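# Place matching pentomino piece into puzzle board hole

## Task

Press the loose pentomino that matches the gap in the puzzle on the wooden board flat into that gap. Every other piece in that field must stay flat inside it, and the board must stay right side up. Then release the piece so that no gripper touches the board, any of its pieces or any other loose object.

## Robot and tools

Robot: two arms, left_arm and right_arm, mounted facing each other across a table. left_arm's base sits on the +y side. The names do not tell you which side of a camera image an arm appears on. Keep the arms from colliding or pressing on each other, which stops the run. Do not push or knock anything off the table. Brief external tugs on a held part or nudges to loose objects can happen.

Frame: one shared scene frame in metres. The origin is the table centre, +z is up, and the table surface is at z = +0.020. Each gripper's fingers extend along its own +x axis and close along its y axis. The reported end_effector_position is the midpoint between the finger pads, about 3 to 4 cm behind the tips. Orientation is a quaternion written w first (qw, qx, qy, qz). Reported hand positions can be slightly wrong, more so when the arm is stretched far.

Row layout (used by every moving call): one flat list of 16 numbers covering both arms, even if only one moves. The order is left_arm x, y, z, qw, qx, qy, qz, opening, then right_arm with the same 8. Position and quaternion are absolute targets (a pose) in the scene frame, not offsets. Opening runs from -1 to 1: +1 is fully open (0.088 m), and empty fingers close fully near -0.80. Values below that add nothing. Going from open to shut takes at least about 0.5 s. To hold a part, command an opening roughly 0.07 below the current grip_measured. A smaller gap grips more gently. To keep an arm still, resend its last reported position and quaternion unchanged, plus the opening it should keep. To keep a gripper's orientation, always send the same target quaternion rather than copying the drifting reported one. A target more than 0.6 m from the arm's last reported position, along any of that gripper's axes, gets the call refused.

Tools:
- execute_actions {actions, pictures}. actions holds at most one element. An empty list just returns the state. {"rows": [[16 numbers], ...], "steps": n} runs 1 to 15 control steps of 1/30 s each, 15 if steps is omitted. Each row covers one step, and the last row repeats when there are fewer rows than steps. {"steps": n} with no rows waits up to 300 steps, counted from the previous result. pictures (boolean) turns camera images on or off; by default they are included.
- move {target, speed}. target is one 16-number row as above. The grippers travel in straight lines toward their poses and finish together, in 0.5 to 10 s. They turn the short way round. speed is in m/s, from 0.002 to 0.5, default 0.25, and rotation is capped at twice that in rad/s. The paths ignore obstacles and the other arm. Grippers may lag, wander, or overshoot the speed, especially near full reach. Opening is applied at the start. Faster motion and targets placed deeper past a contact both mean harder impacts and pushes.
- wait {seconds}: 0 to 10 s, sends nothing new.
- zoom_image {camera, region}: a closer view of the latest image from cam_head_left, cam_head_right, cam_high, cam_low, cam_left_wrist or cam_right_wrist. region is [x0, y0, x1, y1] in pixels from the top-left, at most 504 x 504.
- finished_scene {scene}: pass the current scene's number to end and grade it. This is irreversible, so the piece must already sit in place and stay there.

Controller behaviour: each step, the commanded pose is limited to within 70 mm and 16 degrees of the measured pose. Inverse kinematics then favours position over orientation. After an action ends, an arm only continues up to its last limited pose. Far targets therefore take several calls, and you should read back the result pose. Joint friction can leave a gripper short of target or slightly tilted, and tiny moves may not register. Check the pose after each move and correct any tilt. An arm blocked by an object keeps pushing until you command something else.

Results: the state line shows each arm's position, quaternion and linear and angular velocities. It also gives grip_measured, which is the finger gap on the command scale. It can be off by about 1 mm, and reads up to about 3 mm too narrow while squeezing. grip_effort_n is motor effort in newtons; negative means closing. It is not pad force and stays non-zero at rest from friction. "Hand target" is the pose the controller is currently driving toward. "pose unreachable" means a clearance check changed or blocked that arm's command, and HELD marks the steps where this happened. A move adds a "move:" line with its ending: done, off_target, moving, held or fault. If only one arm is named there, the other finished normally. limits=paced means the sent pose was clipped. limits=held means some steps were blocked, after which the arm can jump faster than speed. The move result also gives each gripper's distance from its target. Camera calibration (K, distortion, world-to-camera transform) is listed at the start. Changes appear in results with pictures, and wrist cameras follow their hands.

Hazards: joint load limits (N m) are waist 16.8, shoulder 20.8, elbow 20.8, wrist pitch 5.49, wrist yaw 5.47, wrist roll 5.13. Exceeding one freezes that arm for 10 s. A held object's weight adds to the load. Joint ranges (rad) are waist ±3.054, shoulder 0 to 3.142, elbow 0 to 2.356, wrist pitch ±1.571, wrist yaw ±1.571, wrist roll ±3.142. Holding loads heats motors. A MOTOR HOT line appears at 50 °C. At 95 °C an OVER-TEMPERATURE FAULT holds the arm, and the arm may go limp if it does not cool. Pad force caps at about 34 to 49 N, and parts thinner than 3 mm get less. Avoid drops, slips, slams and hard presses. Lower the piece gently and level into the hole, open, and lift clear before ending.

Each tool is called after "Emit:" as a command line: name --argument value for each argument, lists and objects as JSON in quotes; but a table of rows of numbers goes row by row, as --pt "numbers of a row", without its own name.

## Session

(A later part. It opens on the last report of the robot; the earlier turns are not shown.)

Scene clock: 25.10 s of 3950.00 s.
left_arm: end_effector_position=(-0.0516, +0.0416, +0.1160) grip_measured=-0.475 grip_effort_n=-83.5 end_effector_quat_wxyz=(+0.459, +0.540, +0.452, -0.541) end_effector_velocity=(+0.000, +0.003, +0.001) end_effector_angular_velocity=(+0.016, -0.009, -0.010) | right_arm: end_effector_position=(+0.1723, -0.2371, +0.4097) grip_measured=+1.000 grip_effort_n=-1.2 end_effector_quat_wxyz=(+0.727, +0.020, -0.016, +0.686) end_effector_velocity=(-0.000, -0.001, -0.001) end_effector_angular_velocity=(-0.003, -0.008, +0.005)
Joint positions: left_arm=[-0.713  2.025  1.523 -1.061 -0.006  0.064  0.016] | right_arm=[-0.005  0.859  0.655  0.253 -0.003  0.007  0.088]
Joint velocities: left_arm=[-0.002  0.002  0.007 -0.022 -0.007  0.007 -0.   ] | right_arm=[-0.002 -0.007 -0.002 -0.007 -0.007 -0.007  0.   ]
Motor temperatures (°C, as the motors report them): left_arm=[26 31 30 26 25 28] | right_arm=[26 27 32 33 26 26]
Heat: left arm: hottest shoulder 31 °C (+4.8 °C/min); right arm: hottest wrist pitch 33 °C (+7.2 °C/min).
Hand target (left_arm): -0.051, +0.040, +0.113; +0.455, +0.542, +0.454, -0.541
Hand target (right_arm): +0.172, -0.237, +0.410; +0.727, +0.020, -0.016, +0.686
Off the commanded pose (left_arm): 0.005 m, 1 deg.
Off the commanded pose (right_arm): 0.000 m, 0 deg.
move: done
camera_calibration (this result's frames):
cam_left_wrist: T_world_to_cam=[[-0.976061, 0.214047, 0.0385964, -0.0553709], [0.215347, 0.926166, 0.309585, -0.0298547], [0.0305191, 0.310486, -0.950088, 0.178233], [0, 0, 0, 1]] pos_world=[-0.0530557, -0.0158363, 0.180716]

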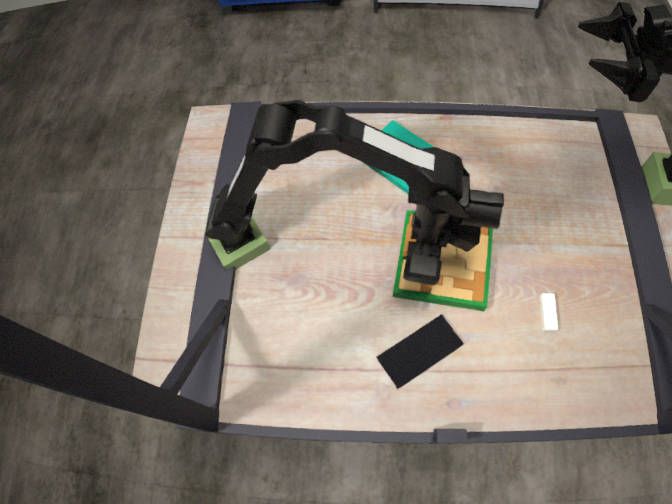

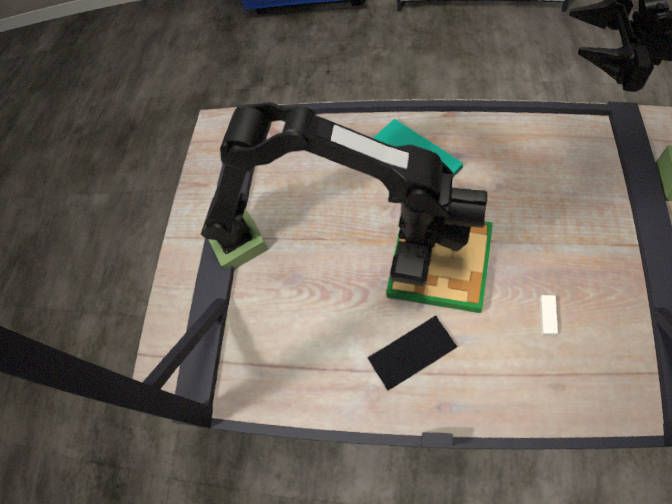

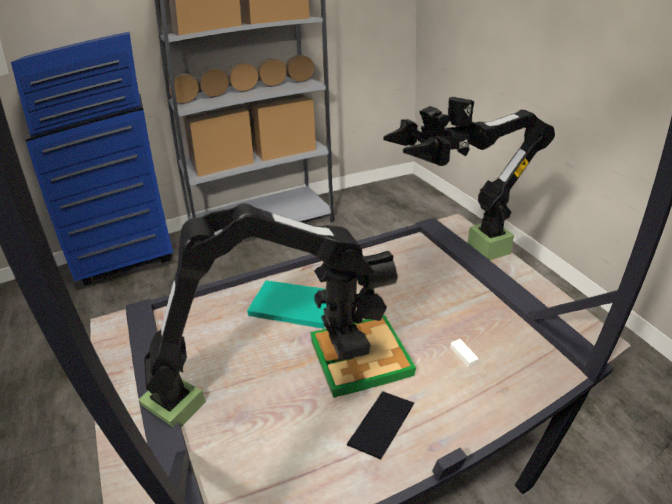

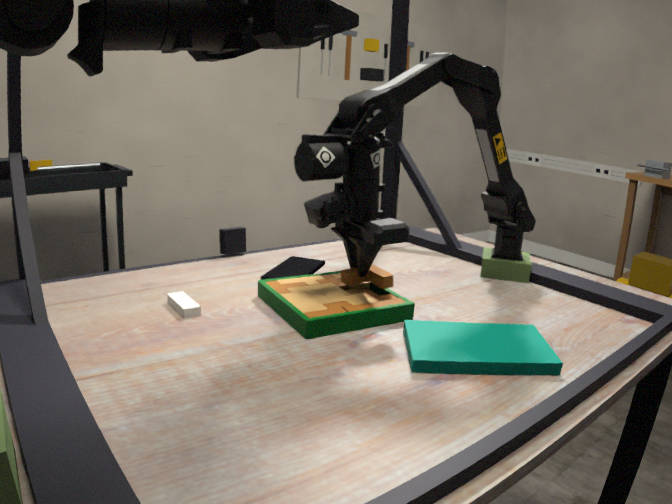

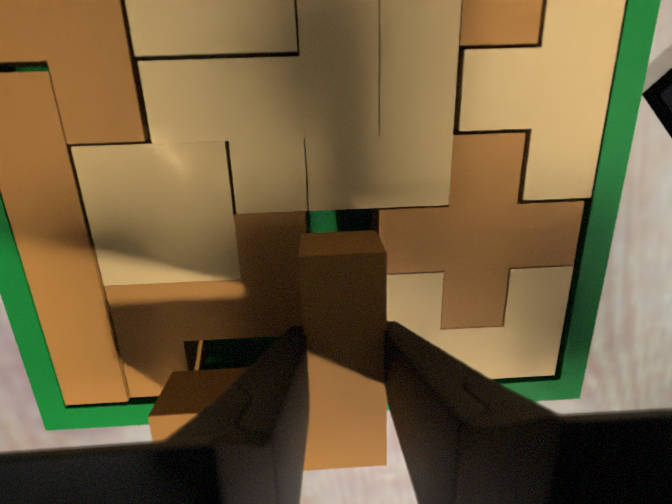

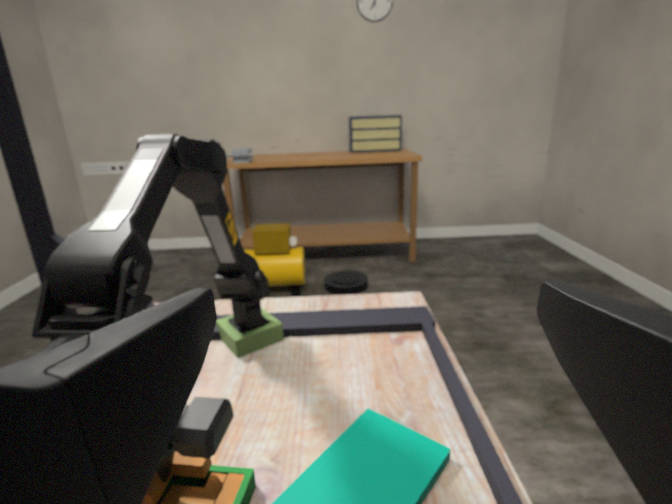

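The target is about (−0.053, 0.040).

Emit:
move --target '[-0.0545,0.044,0.099,0.455,0.542,0.455,-0.542,-0.6,0.172,-0.237,0.41,0.727,0.02,-0.016,0.686,1]' --speed 0.03

Scene clock: 27.50 s of 3950.00 s.
left_arm: end_effector_position=(-0.0525, +0.0402, +0.1075) grip_measured=-0.475 grip_effort_n=-83.5 end_effector_quat_wxyz=(+0.462, +0.537, +0.447, -0.546) end_effector_velocity=(+0.002, +0.002, -0.002) end_effector_angular_velocity=(+0.002, -0.007, +0.010) | right_arm: end_effector_position=(+0.1723, -0.2371, +0.4097) grip_measured=+1.000 grip_effort_n=-0.7 end_effector_quat_wxyz=(+0.727, +0.020, -0.016, +0.686) end_effector_velocity=(-0.000, -0.000, -0.002) end_effector_angular_velocity=(-0.009, -0.022, +0.004)
Joint positions: left_arm=[-0.714  2.027  1.49  -1.011 -0.006  0.066  0.016] | right_arm=[-0.005  0.859  0.655  0.253 -0.003  0.007  0.088]
Joint velocities: left_arm=[ 0.002 -0.002 -0.012  0.007 -0.007 -0.007 -0.   ] | right_arm=[-0.002 -0.002 -0.002 -0.007 -0.007 -0.022  0.   ]
Motor temperatures (°C, as the motors report them): left_arm=[26 31 30 26 25 28] | right_arm=[26 27 33 33 26 26]
Heat: left arm: hottest shoulder 31 °C (+4.4 °C/min); right arm: hottest elbow 33 °C (+6.5 °C/min).
Hand target (left_arm): -0.054, +0.044, +0.099; +0.455, +0.542, +0.455, -0.542
Hand target (right_arm): +0.172, -0.237, +0.410; +0.727, +0.020, -0.016, +0.686
Off the commanded pose (left_arm): 0.010 m, 1 deg.
Off the commanded pose (right_arm): 0.000 m, 0 deg.
move: off_target (left_arm)
camera_calibration (this result's frames):
cam_left_wrist: T_world_to_cam=[[-0.975093, 0.218712, 0.0368696, -0.0555662], [0.219722, 0.929837, 0.295169, -0.0241896], [0.0302743, 0.295918, -0.954733, 0.17167], [0, 0, 0, 1]] pos_world=[-0.0540644, -0.0161548, 0.173088]

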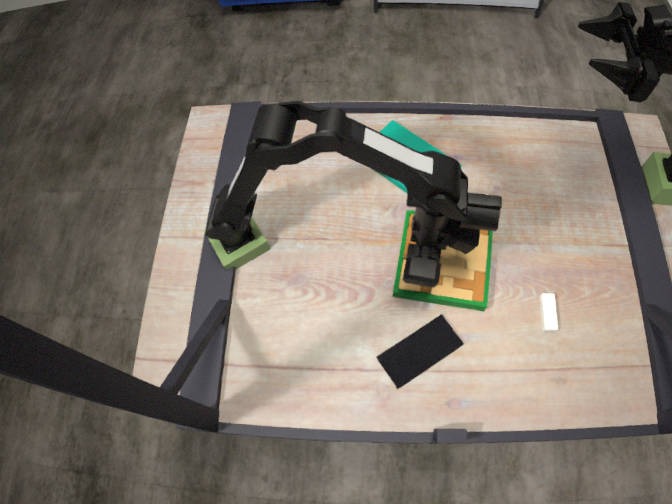

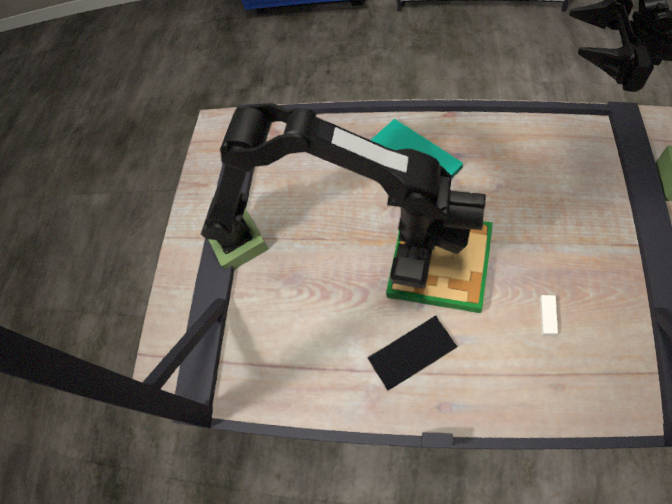

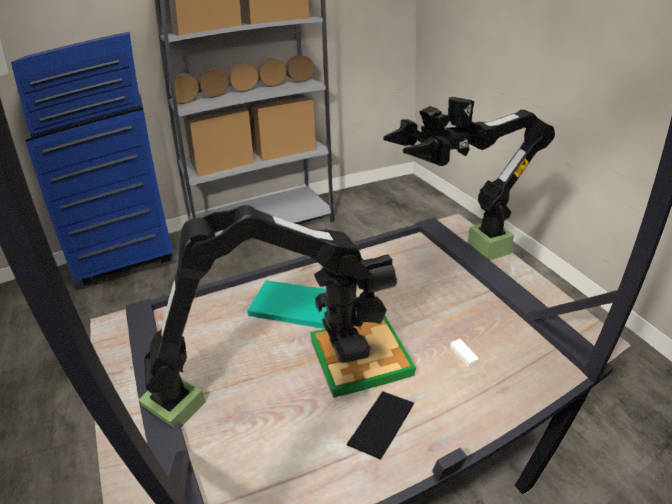

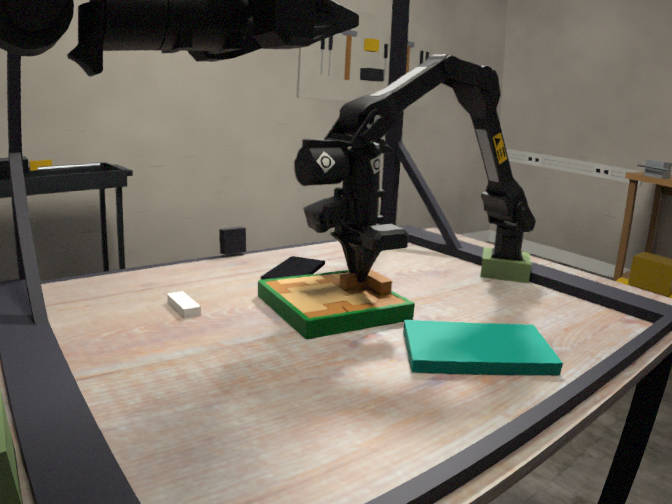

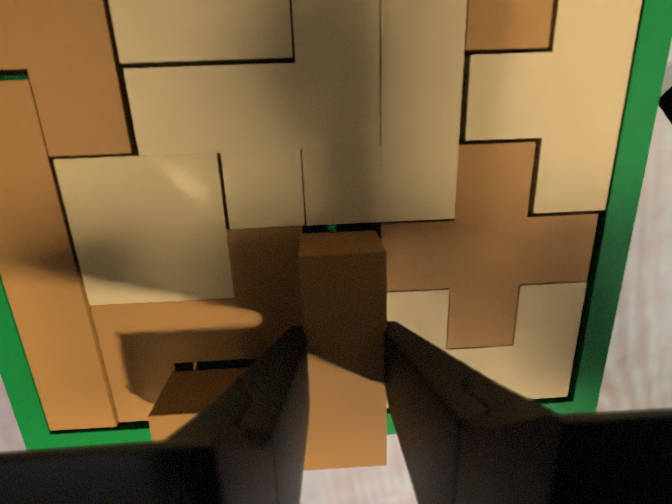

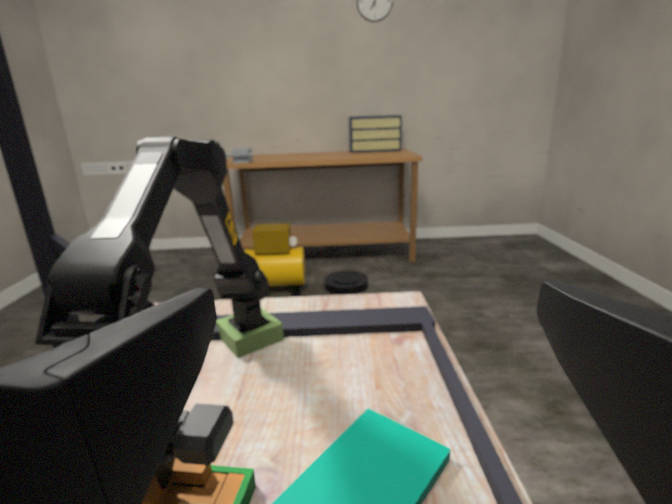

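Emit:
move --target '[-0.055,0.044,0.088,0.455,0.542,0.455,-0.542,-0.6,0.172,-0.237,0.41,0.727,0.02,-0.016,0.686,1]' --speed 0.015

Scene clock: 30.87 s of 3950.00 s.
left_arm: end_effector_position=(-0.0529, +0.0379, +0.1037) grip_measured=-0.474 grip_effort_n=-83.5 end_effector_quat_wxyz=(+0.466, +0.533, +0.443, -0.550) end_effector_velocity=(+0.003, +0.003, -0.001) end_effector_angular_velocity=(+0.010, -0.022, +0.020) | right_arm: end_effector_position=(+0.1723, -0.2371, +0.4097) grip_measured=+1.000 grip_effort_n=-1.6 end_effector_quat_wxyz=(+0.727, +0.020, -0.016, +0.686) end_effector_velocity=(-0.000, +0.001, -0.000) end_effector_angular_velocity=(+0.003, +0.007, +0.005)
Joint positions: left_arm=[-0.715  2.027  1.474 -0.978 -0.006  0.066  0.016] | right_arm=[-0.005  0.859  0.655  0.253 -0.003  0.007  0.088]
Joint velocities: left_arm=[-0.002 -0.002 -0.007 -0.007 -0.022 -0.022 -0.   ] | right_arm=[-0.002  0.002 -0.002  0.007 -0.007  0.007  0.   ]
Motor temperatures (°C, as the motors report them): left_arm=[26 31 30 26 25 28] | right_arm=[26 27 33 33 26 26]
Heat: left arm: hottest shoulder 31 °C (+3.9 °C/min); right arm: hottest elbow 33 °C (+5.8 °C/min).
Hand target (left_arm): -0.055, +0.044, +0.088; +0.455, +0.542, +0.455, -0.541
Hand target (right_arm): +0.172, -0.237, +0.410; +0.727, +0.020, -0.016, +0.686
Off the commanded pose (left_arm): 0.017 m, 2 deg.
Off the commanded pose (right_arm): 0.000 m, 0 deg.
move: off_target (left_arm)
camera_calibration (this result's frames):
cam_left_wrist: T_world_to_cam=[[-0.974944, 0.219684, 0.0349788, -0.0551317], [0.220598, 0.934546, 0.279214, -0.0192238], [0.0286495, 0.279934, -0.959592, 0.169755], [0, 0, 0, 1]] pos_world=[-0.0543729, -0.0174432, 0.170191]

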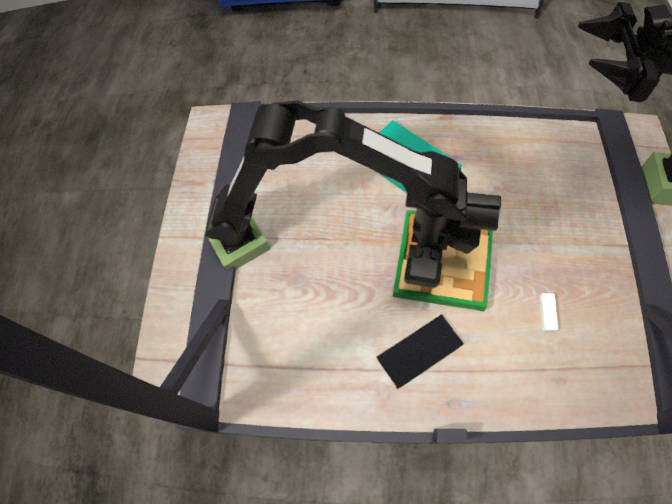

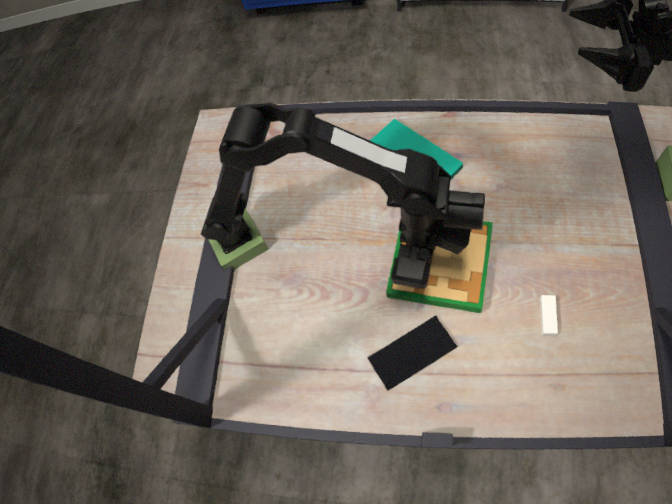

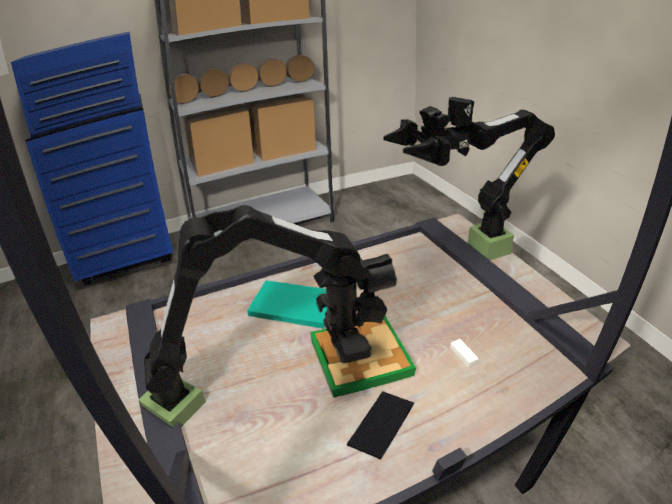

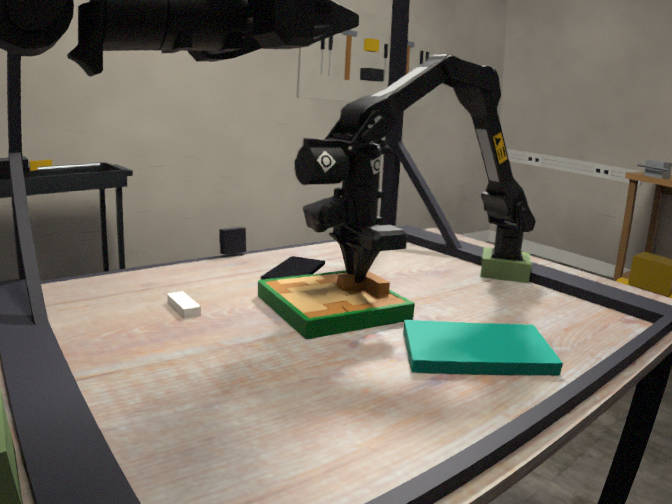

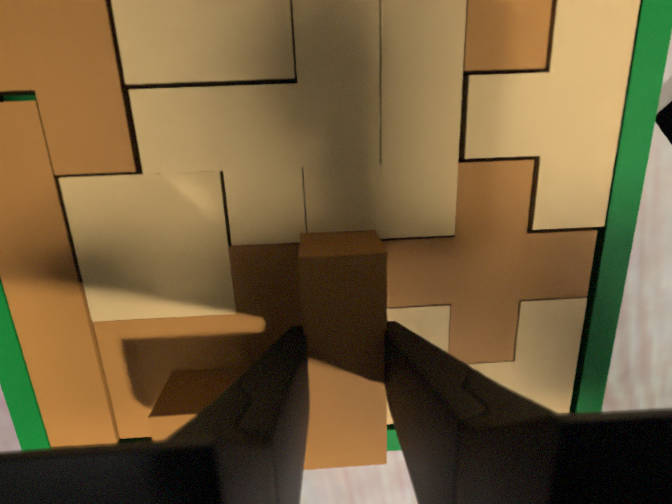

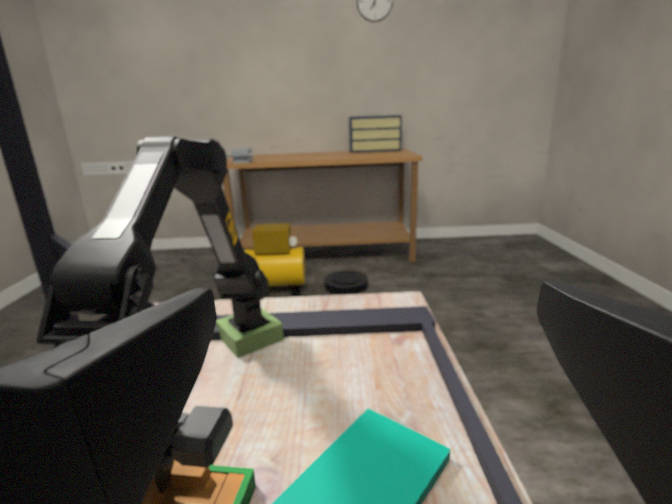

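It slid over the hole; I will ease the pressure and move back about 1 mm toward −x.

Emit:
move --target '[-0.0565,0.045,0.097,0.455,0.542,0.455,-0.542,-0.6,0.172,-0.237,0.41,0.727,0.02,-0.016,0.686,1]' --speed 0.01

Scene clock: 35.33 s of 3950.00 s.
left_arm: end_effector_position=(-0.0534, +0.0408, +0.1045) grip_measured=-0.474 grip_effort_n=-83.5 end_effector_quat_wxyz=(+0.463, +0.536, +0.447, -0.547) end_effector_velocity=(+0.000, +0.002, +0.002) end_effector_angular_velocity=(+0.002, -0.007, +0.005) | right_arm: end_effector_position=(+0.1723, -0.2371, +0.4097) grip_measured=+1.000 grip_effort_n=-1.2 end_effector_quat_wxyz=(+0.727, +0.020, -0.016, +0.686) end_effector_velocity=(-0.002, +0.001, -0.003) end_effector_angular_velocity=(-0.013, -0.008, +0.019)
Joint positions: left_arm=[-0.717  2.025  1.476 -0.994 -0.006  0.062  0.016] | right_arm=[-0.005  0.859  0.655  0.253 -0.003  0.007  0.088]
Joint velocities: left_arm=[-0.002 -0.007 -0.002 -0.007 -0.007 -0.007 -0.   ] | right_arm=[-0.002  0.002 -0.002 -0.007 -0.022 -0.007  0.   ]
Motor temperatures (°C, as the motors report them): left_arm=[26 32 30 26 25 28] | right_arm=[26 27 33 34 26 26]
Heat: left arm: hottest shoulder 32 °C (+5.1 °C/min); right arm: hottest wrist pitch 34 °C (+6.8 °C/min).
Hand target (left_arm): -0.056, +0.045, +0.097; +0.455, +0.541, +0.455, -0.542
Hand target (right_arm): +0.172, -0.237, +0.410; +0.727, +0.020, -0.016, +0.686
Off the commanded pose (left_arm): 0.009 m, 2 deg.
Off the commanded pose (right_arm): 0.000 m, 0 deg.
move: off_target (left_arm)
camera_calibration (this result's frames):
cam_left_wrist: T_world_to_cam=[[-0.975322, 0.217751, 0.0364997, -0.0564532], [0.218822, 0.931315, 0.291153, -0.0232944], [0.0294062, 0.291955, -0.95598, 0.168902], [0, 0, 0, 1]] pos_world=[-0.0549295, -0.0153246, 0.17031]

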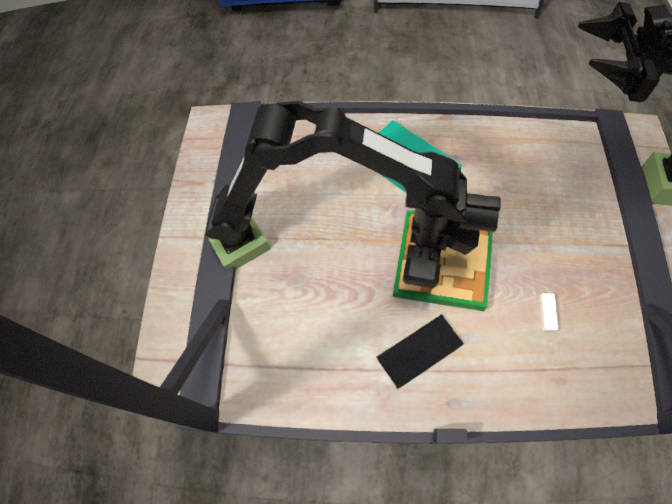

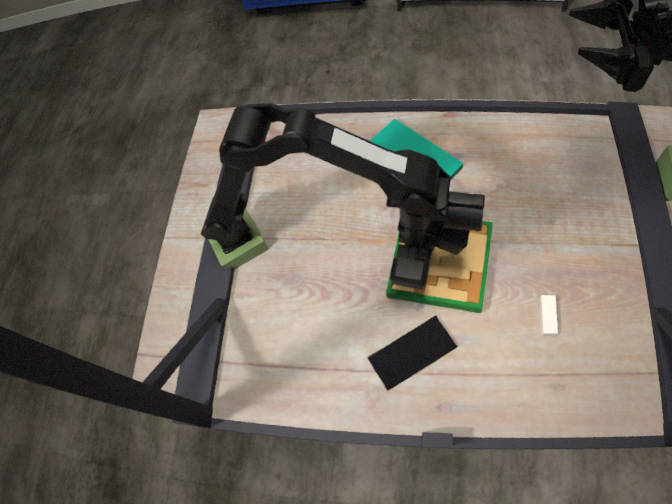

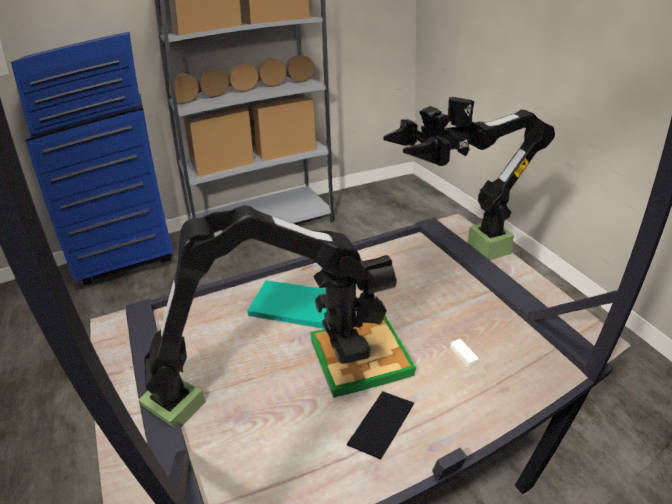

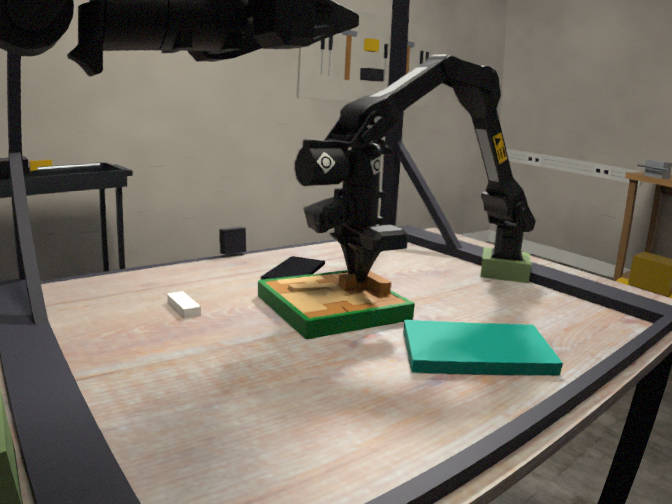

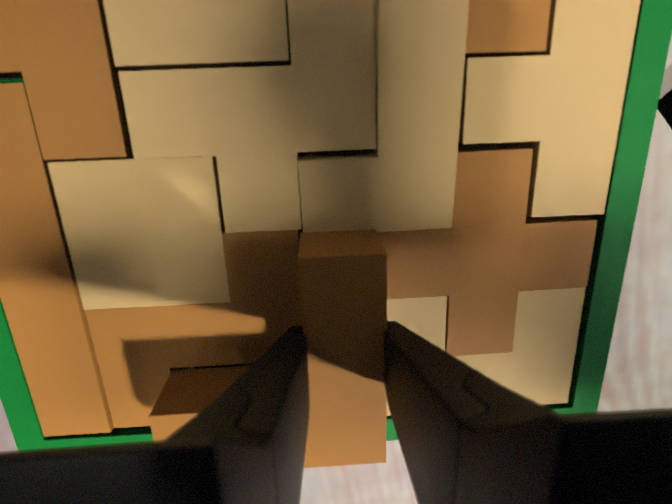

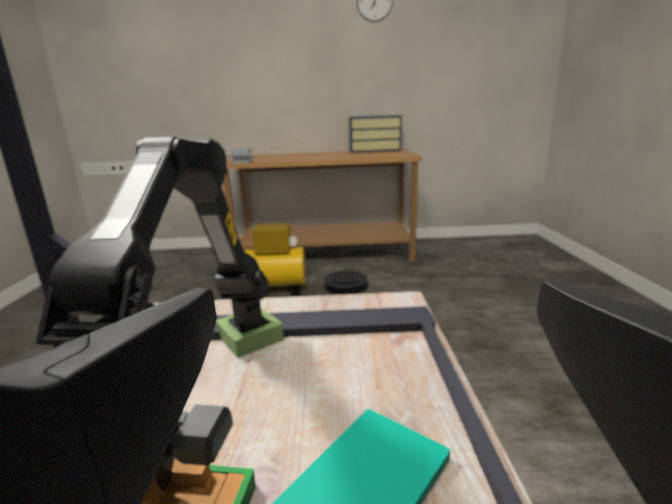

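Emit:
move --target '[-0.0545,0.048,0.093,0.452,0.545,0.458,-0.539,-0.6,0.172,-0.237,0.41,0.727,0.02,-0.016,0.686,1]' --speed 0.01

Scene clock: 39.37 s of 3950.00 s.
left_arm: end_effector_position=(-0.0534, +0.0408, +0.1045) grip_measured=-0.474 grip_effort_n=-83.5 end_effector_quat_wxyz=(+0.463, +0.536, +0.447, -0.547) end_effector_velocity=(-0.001, +0.002, +0.000) end_effector_angular_velocity=(+0.006, -0.008, +0.000) | right_arm: end_effector_position=(+0.1723, -0.2371, +0.4097) grip_measured=+1.000 grip_effort_n=-1.2 end_effector_quat_wxyz=(+0.727, +0.020, -0.016, +0.686) end_effector_velocity=(-0.000, -0.000, -0.002) end_effector_angular_velocity=(-0.008, -0.007, +0.005)
Joint positions: left_arm=[-0.717  2.025  1.476 -0.994 -0.006  0.062  0.016] | right_arm=[-0.005  0.859  0.655  0.253 -0.003  0.007  0.088]
Joint velocities: left_arm=[-0.007 -0.002 -0.002 -0.007 -0.007 -0.007 -0.   ] | right_arm=[-0.002 -0.002 -0.002 -0.007 -0.007 -0.007  0.   ]
Motor temperatures (°C, as the motors report them): left_arm=[26 32 31 26 25 28] | right_arm=[26 28 33 34 26 26]
Heat: left arm: hottest shoulder 32 °C (+4.6 °C/min); right arm: hottest wrist pitch 34 °C (+6.1 °C/min).
Hand target (left_arm): -0.054, +0.048, +0.093; +0.452, +0.544, +0.458, -0.539
Hand target (right_arm): +0.172, -0.237, +0.410; +0.727, +0.020, -0.016, +0.686
Off the commanded pose (left_arm): 0.014 m, 2 deg.
Off the commanded pose (right_arm): 0.000 m, 0 deg.
move: off_target (left_arm)
camera_calibration (this result's frames):
cam_left_wrist: T_world_to_cam=[[-0.975404, 0.217379, 0.0365098, -0.0564436], [0.21847, 0.931398, 0.29115, -0.0233162], [0.0292847, 0.291965, -0.955981, 0.168895], [0, 0, 0, 1]] pos_world=[-0.0549074, -0.0153251, 0.17031]

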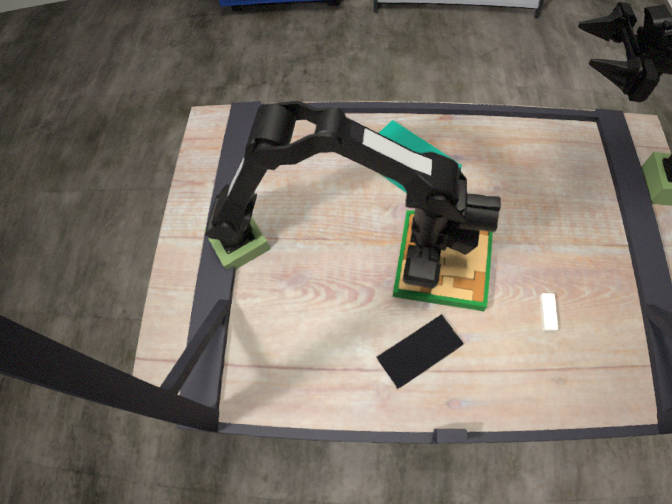

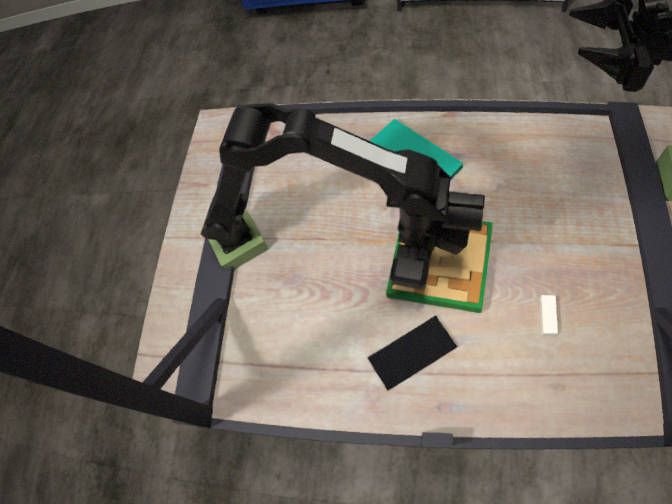

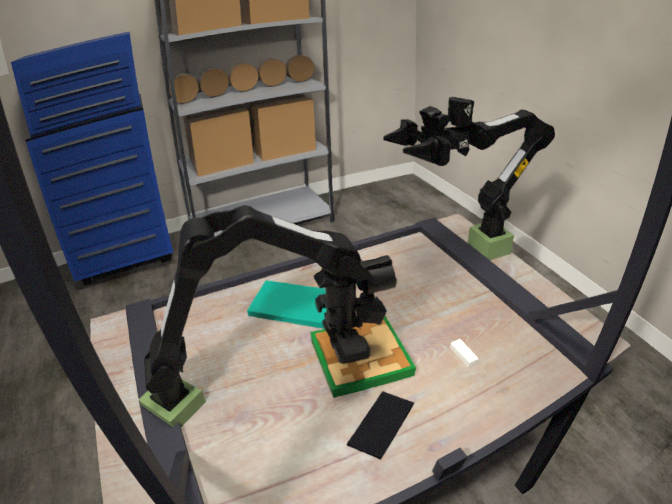

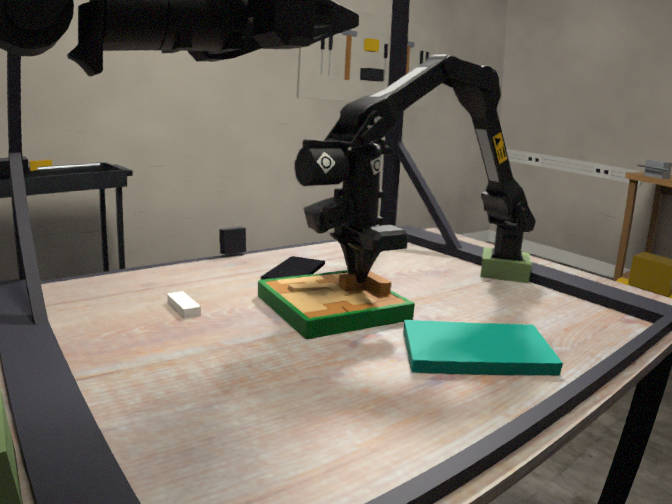

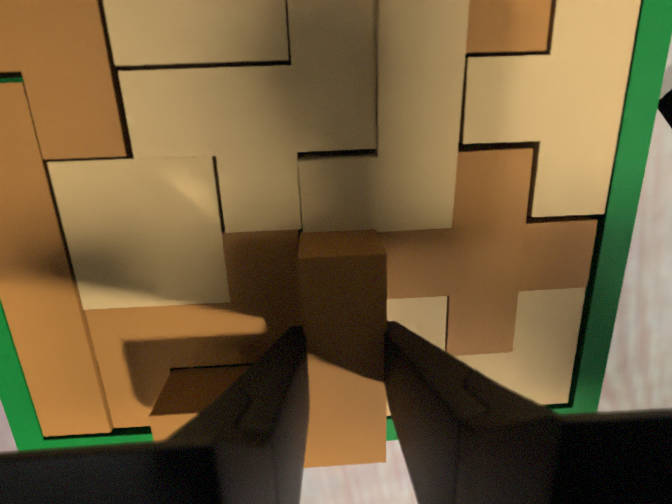

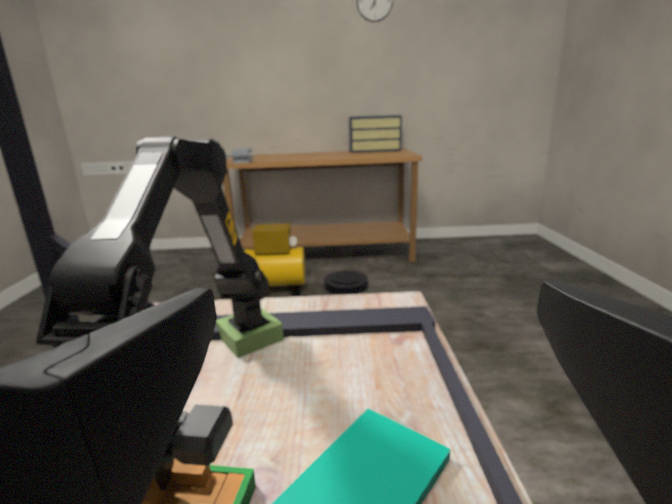

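It is jammed against the wall; releasing should let the neighbouring piece settle and this one drop.

Emit:
move --target '[-0.0535,0.043,0.14,0.455,0.542,0.455,-0.542,0.3,0.172,-0.237,0.41,0.727,0.02,-0.016,0.686,1]' --speed 0.03

Scene clock: 43.10 s of 3950.00 s.
left_arm: end_effector_position=(-0.0529, +0.0455, +0.1331) grip_measured=+0.297 grip_effort_n=16.0 end_effector_quat_wxyz=(+0.452, +0.547, +0.458, -0.535) end_effector_velocity=(+0.003, +0.004, +0.002) end_effector_angular_velocity=(+0.015, -0.024, +0.004) | right_arm: end_effector_position=(+0.1723, -0.2371, +0.4097) grip_measured=+1.000 grip_effort_n=-0.7 end_effector_quat_wxyz=(+0.727, +0.020, -0.016, +0.686) end_effector_velocity=(-0.000, -0.000, -0.005) end_effector_angular_velocity=(-0.023, -0.021, +0.004)
Joint positions: left_arm=[-0.717  2.018  1.582 -1.153 -0.006  0.062  0.054] | right_arm=[-0.005  0.859  0.655  0.253 -0.003  0.007  0.088]
Joint velocities: left_arm=[-0.002 -0.002  0.002 -0.022 -0.022 -0.007 -0.   ] | right_arm=[-0.002 -0.002 -0.002 -0.022 -0.007 -0.022  0.   ]
Motor temperatures (°C, as the motors report them): left_arm=[26 33 31 26 25 28] | right_arm=[26 28 34 34 26 26]
Heat: left arm: hottest shoulder 33 °C (+5.6 °C/min); right arm: hottest elbow 34 °C (+5.6 °C/min).
Hand target (left_arm): -0.053, +0.043, +0.140; +0.455, +0.542, +0.455, -0.542
Hand target (right_arm): +0.172, -0.237, +0.410; +0.727, +0.020, -0.016, +0.686
Off the commanded pose (left_arm): 0.007 m, 1 deg.
Off the commanded pose (right_arm): 0.000 m, 0 deg.
move: done
camera_calibration (this result's frames):
cam_left_wrist: T_world_to_cam=[[-0.975603, 0.21559, 0.0414697, -0.0585875], [0.216875, 0.917041, 0.334667, -0.0413429], [0.0341214, 0.335495, -0.941424, 0.191172], [0, 0, 0, 1]] pos_world=[-0.054715, -0.0135934, 0.19624]

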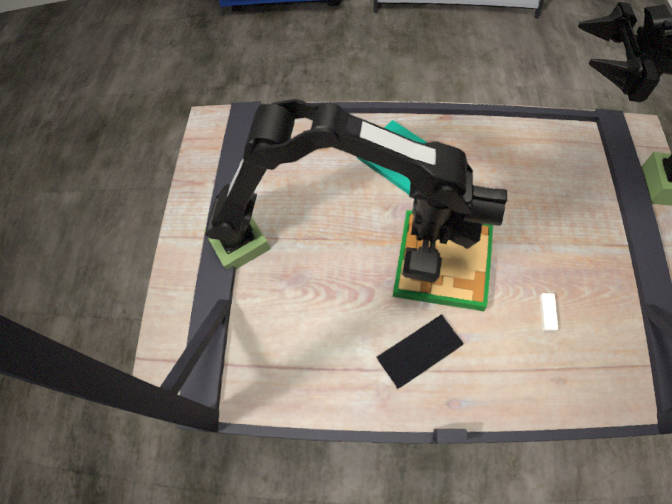

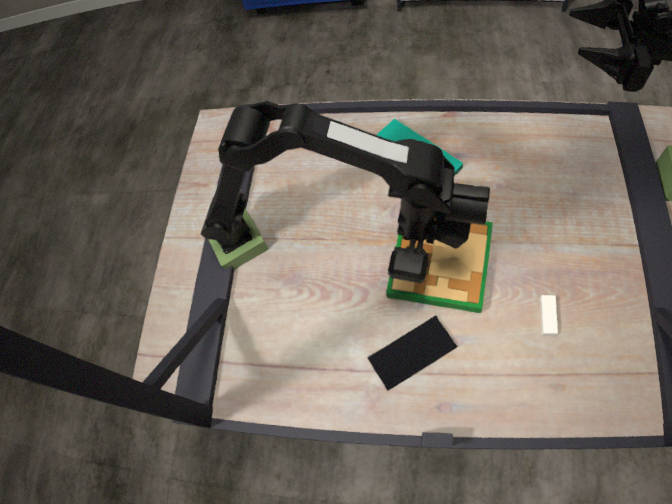

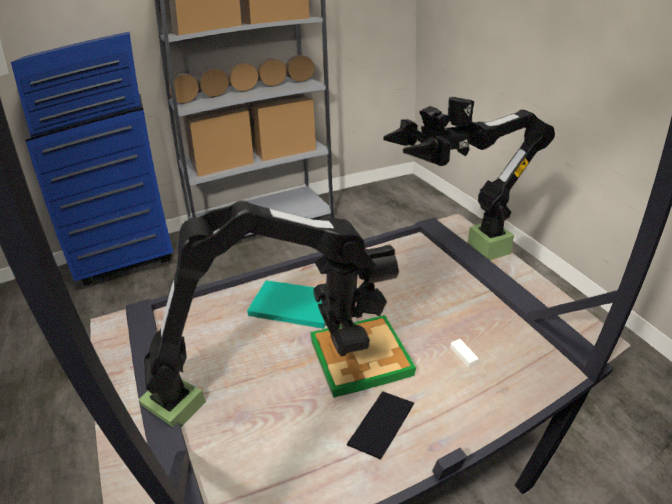

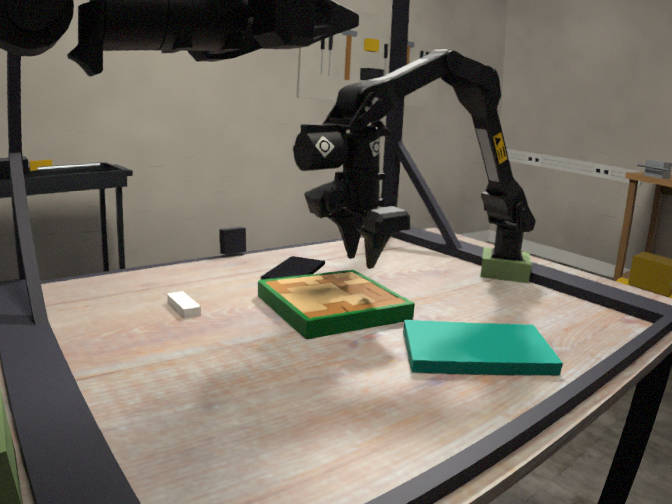

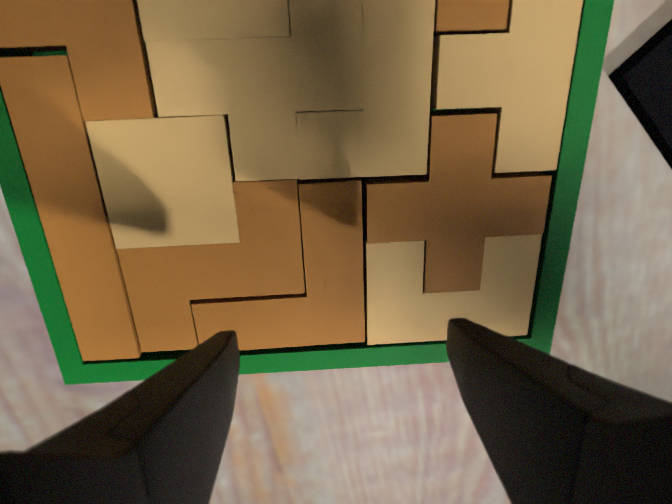

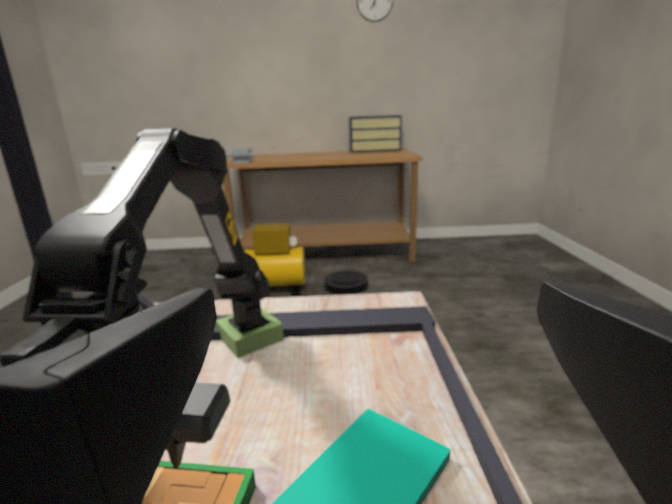

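Emit:
finished_scene --scene 2

The scene is finished: the task was done.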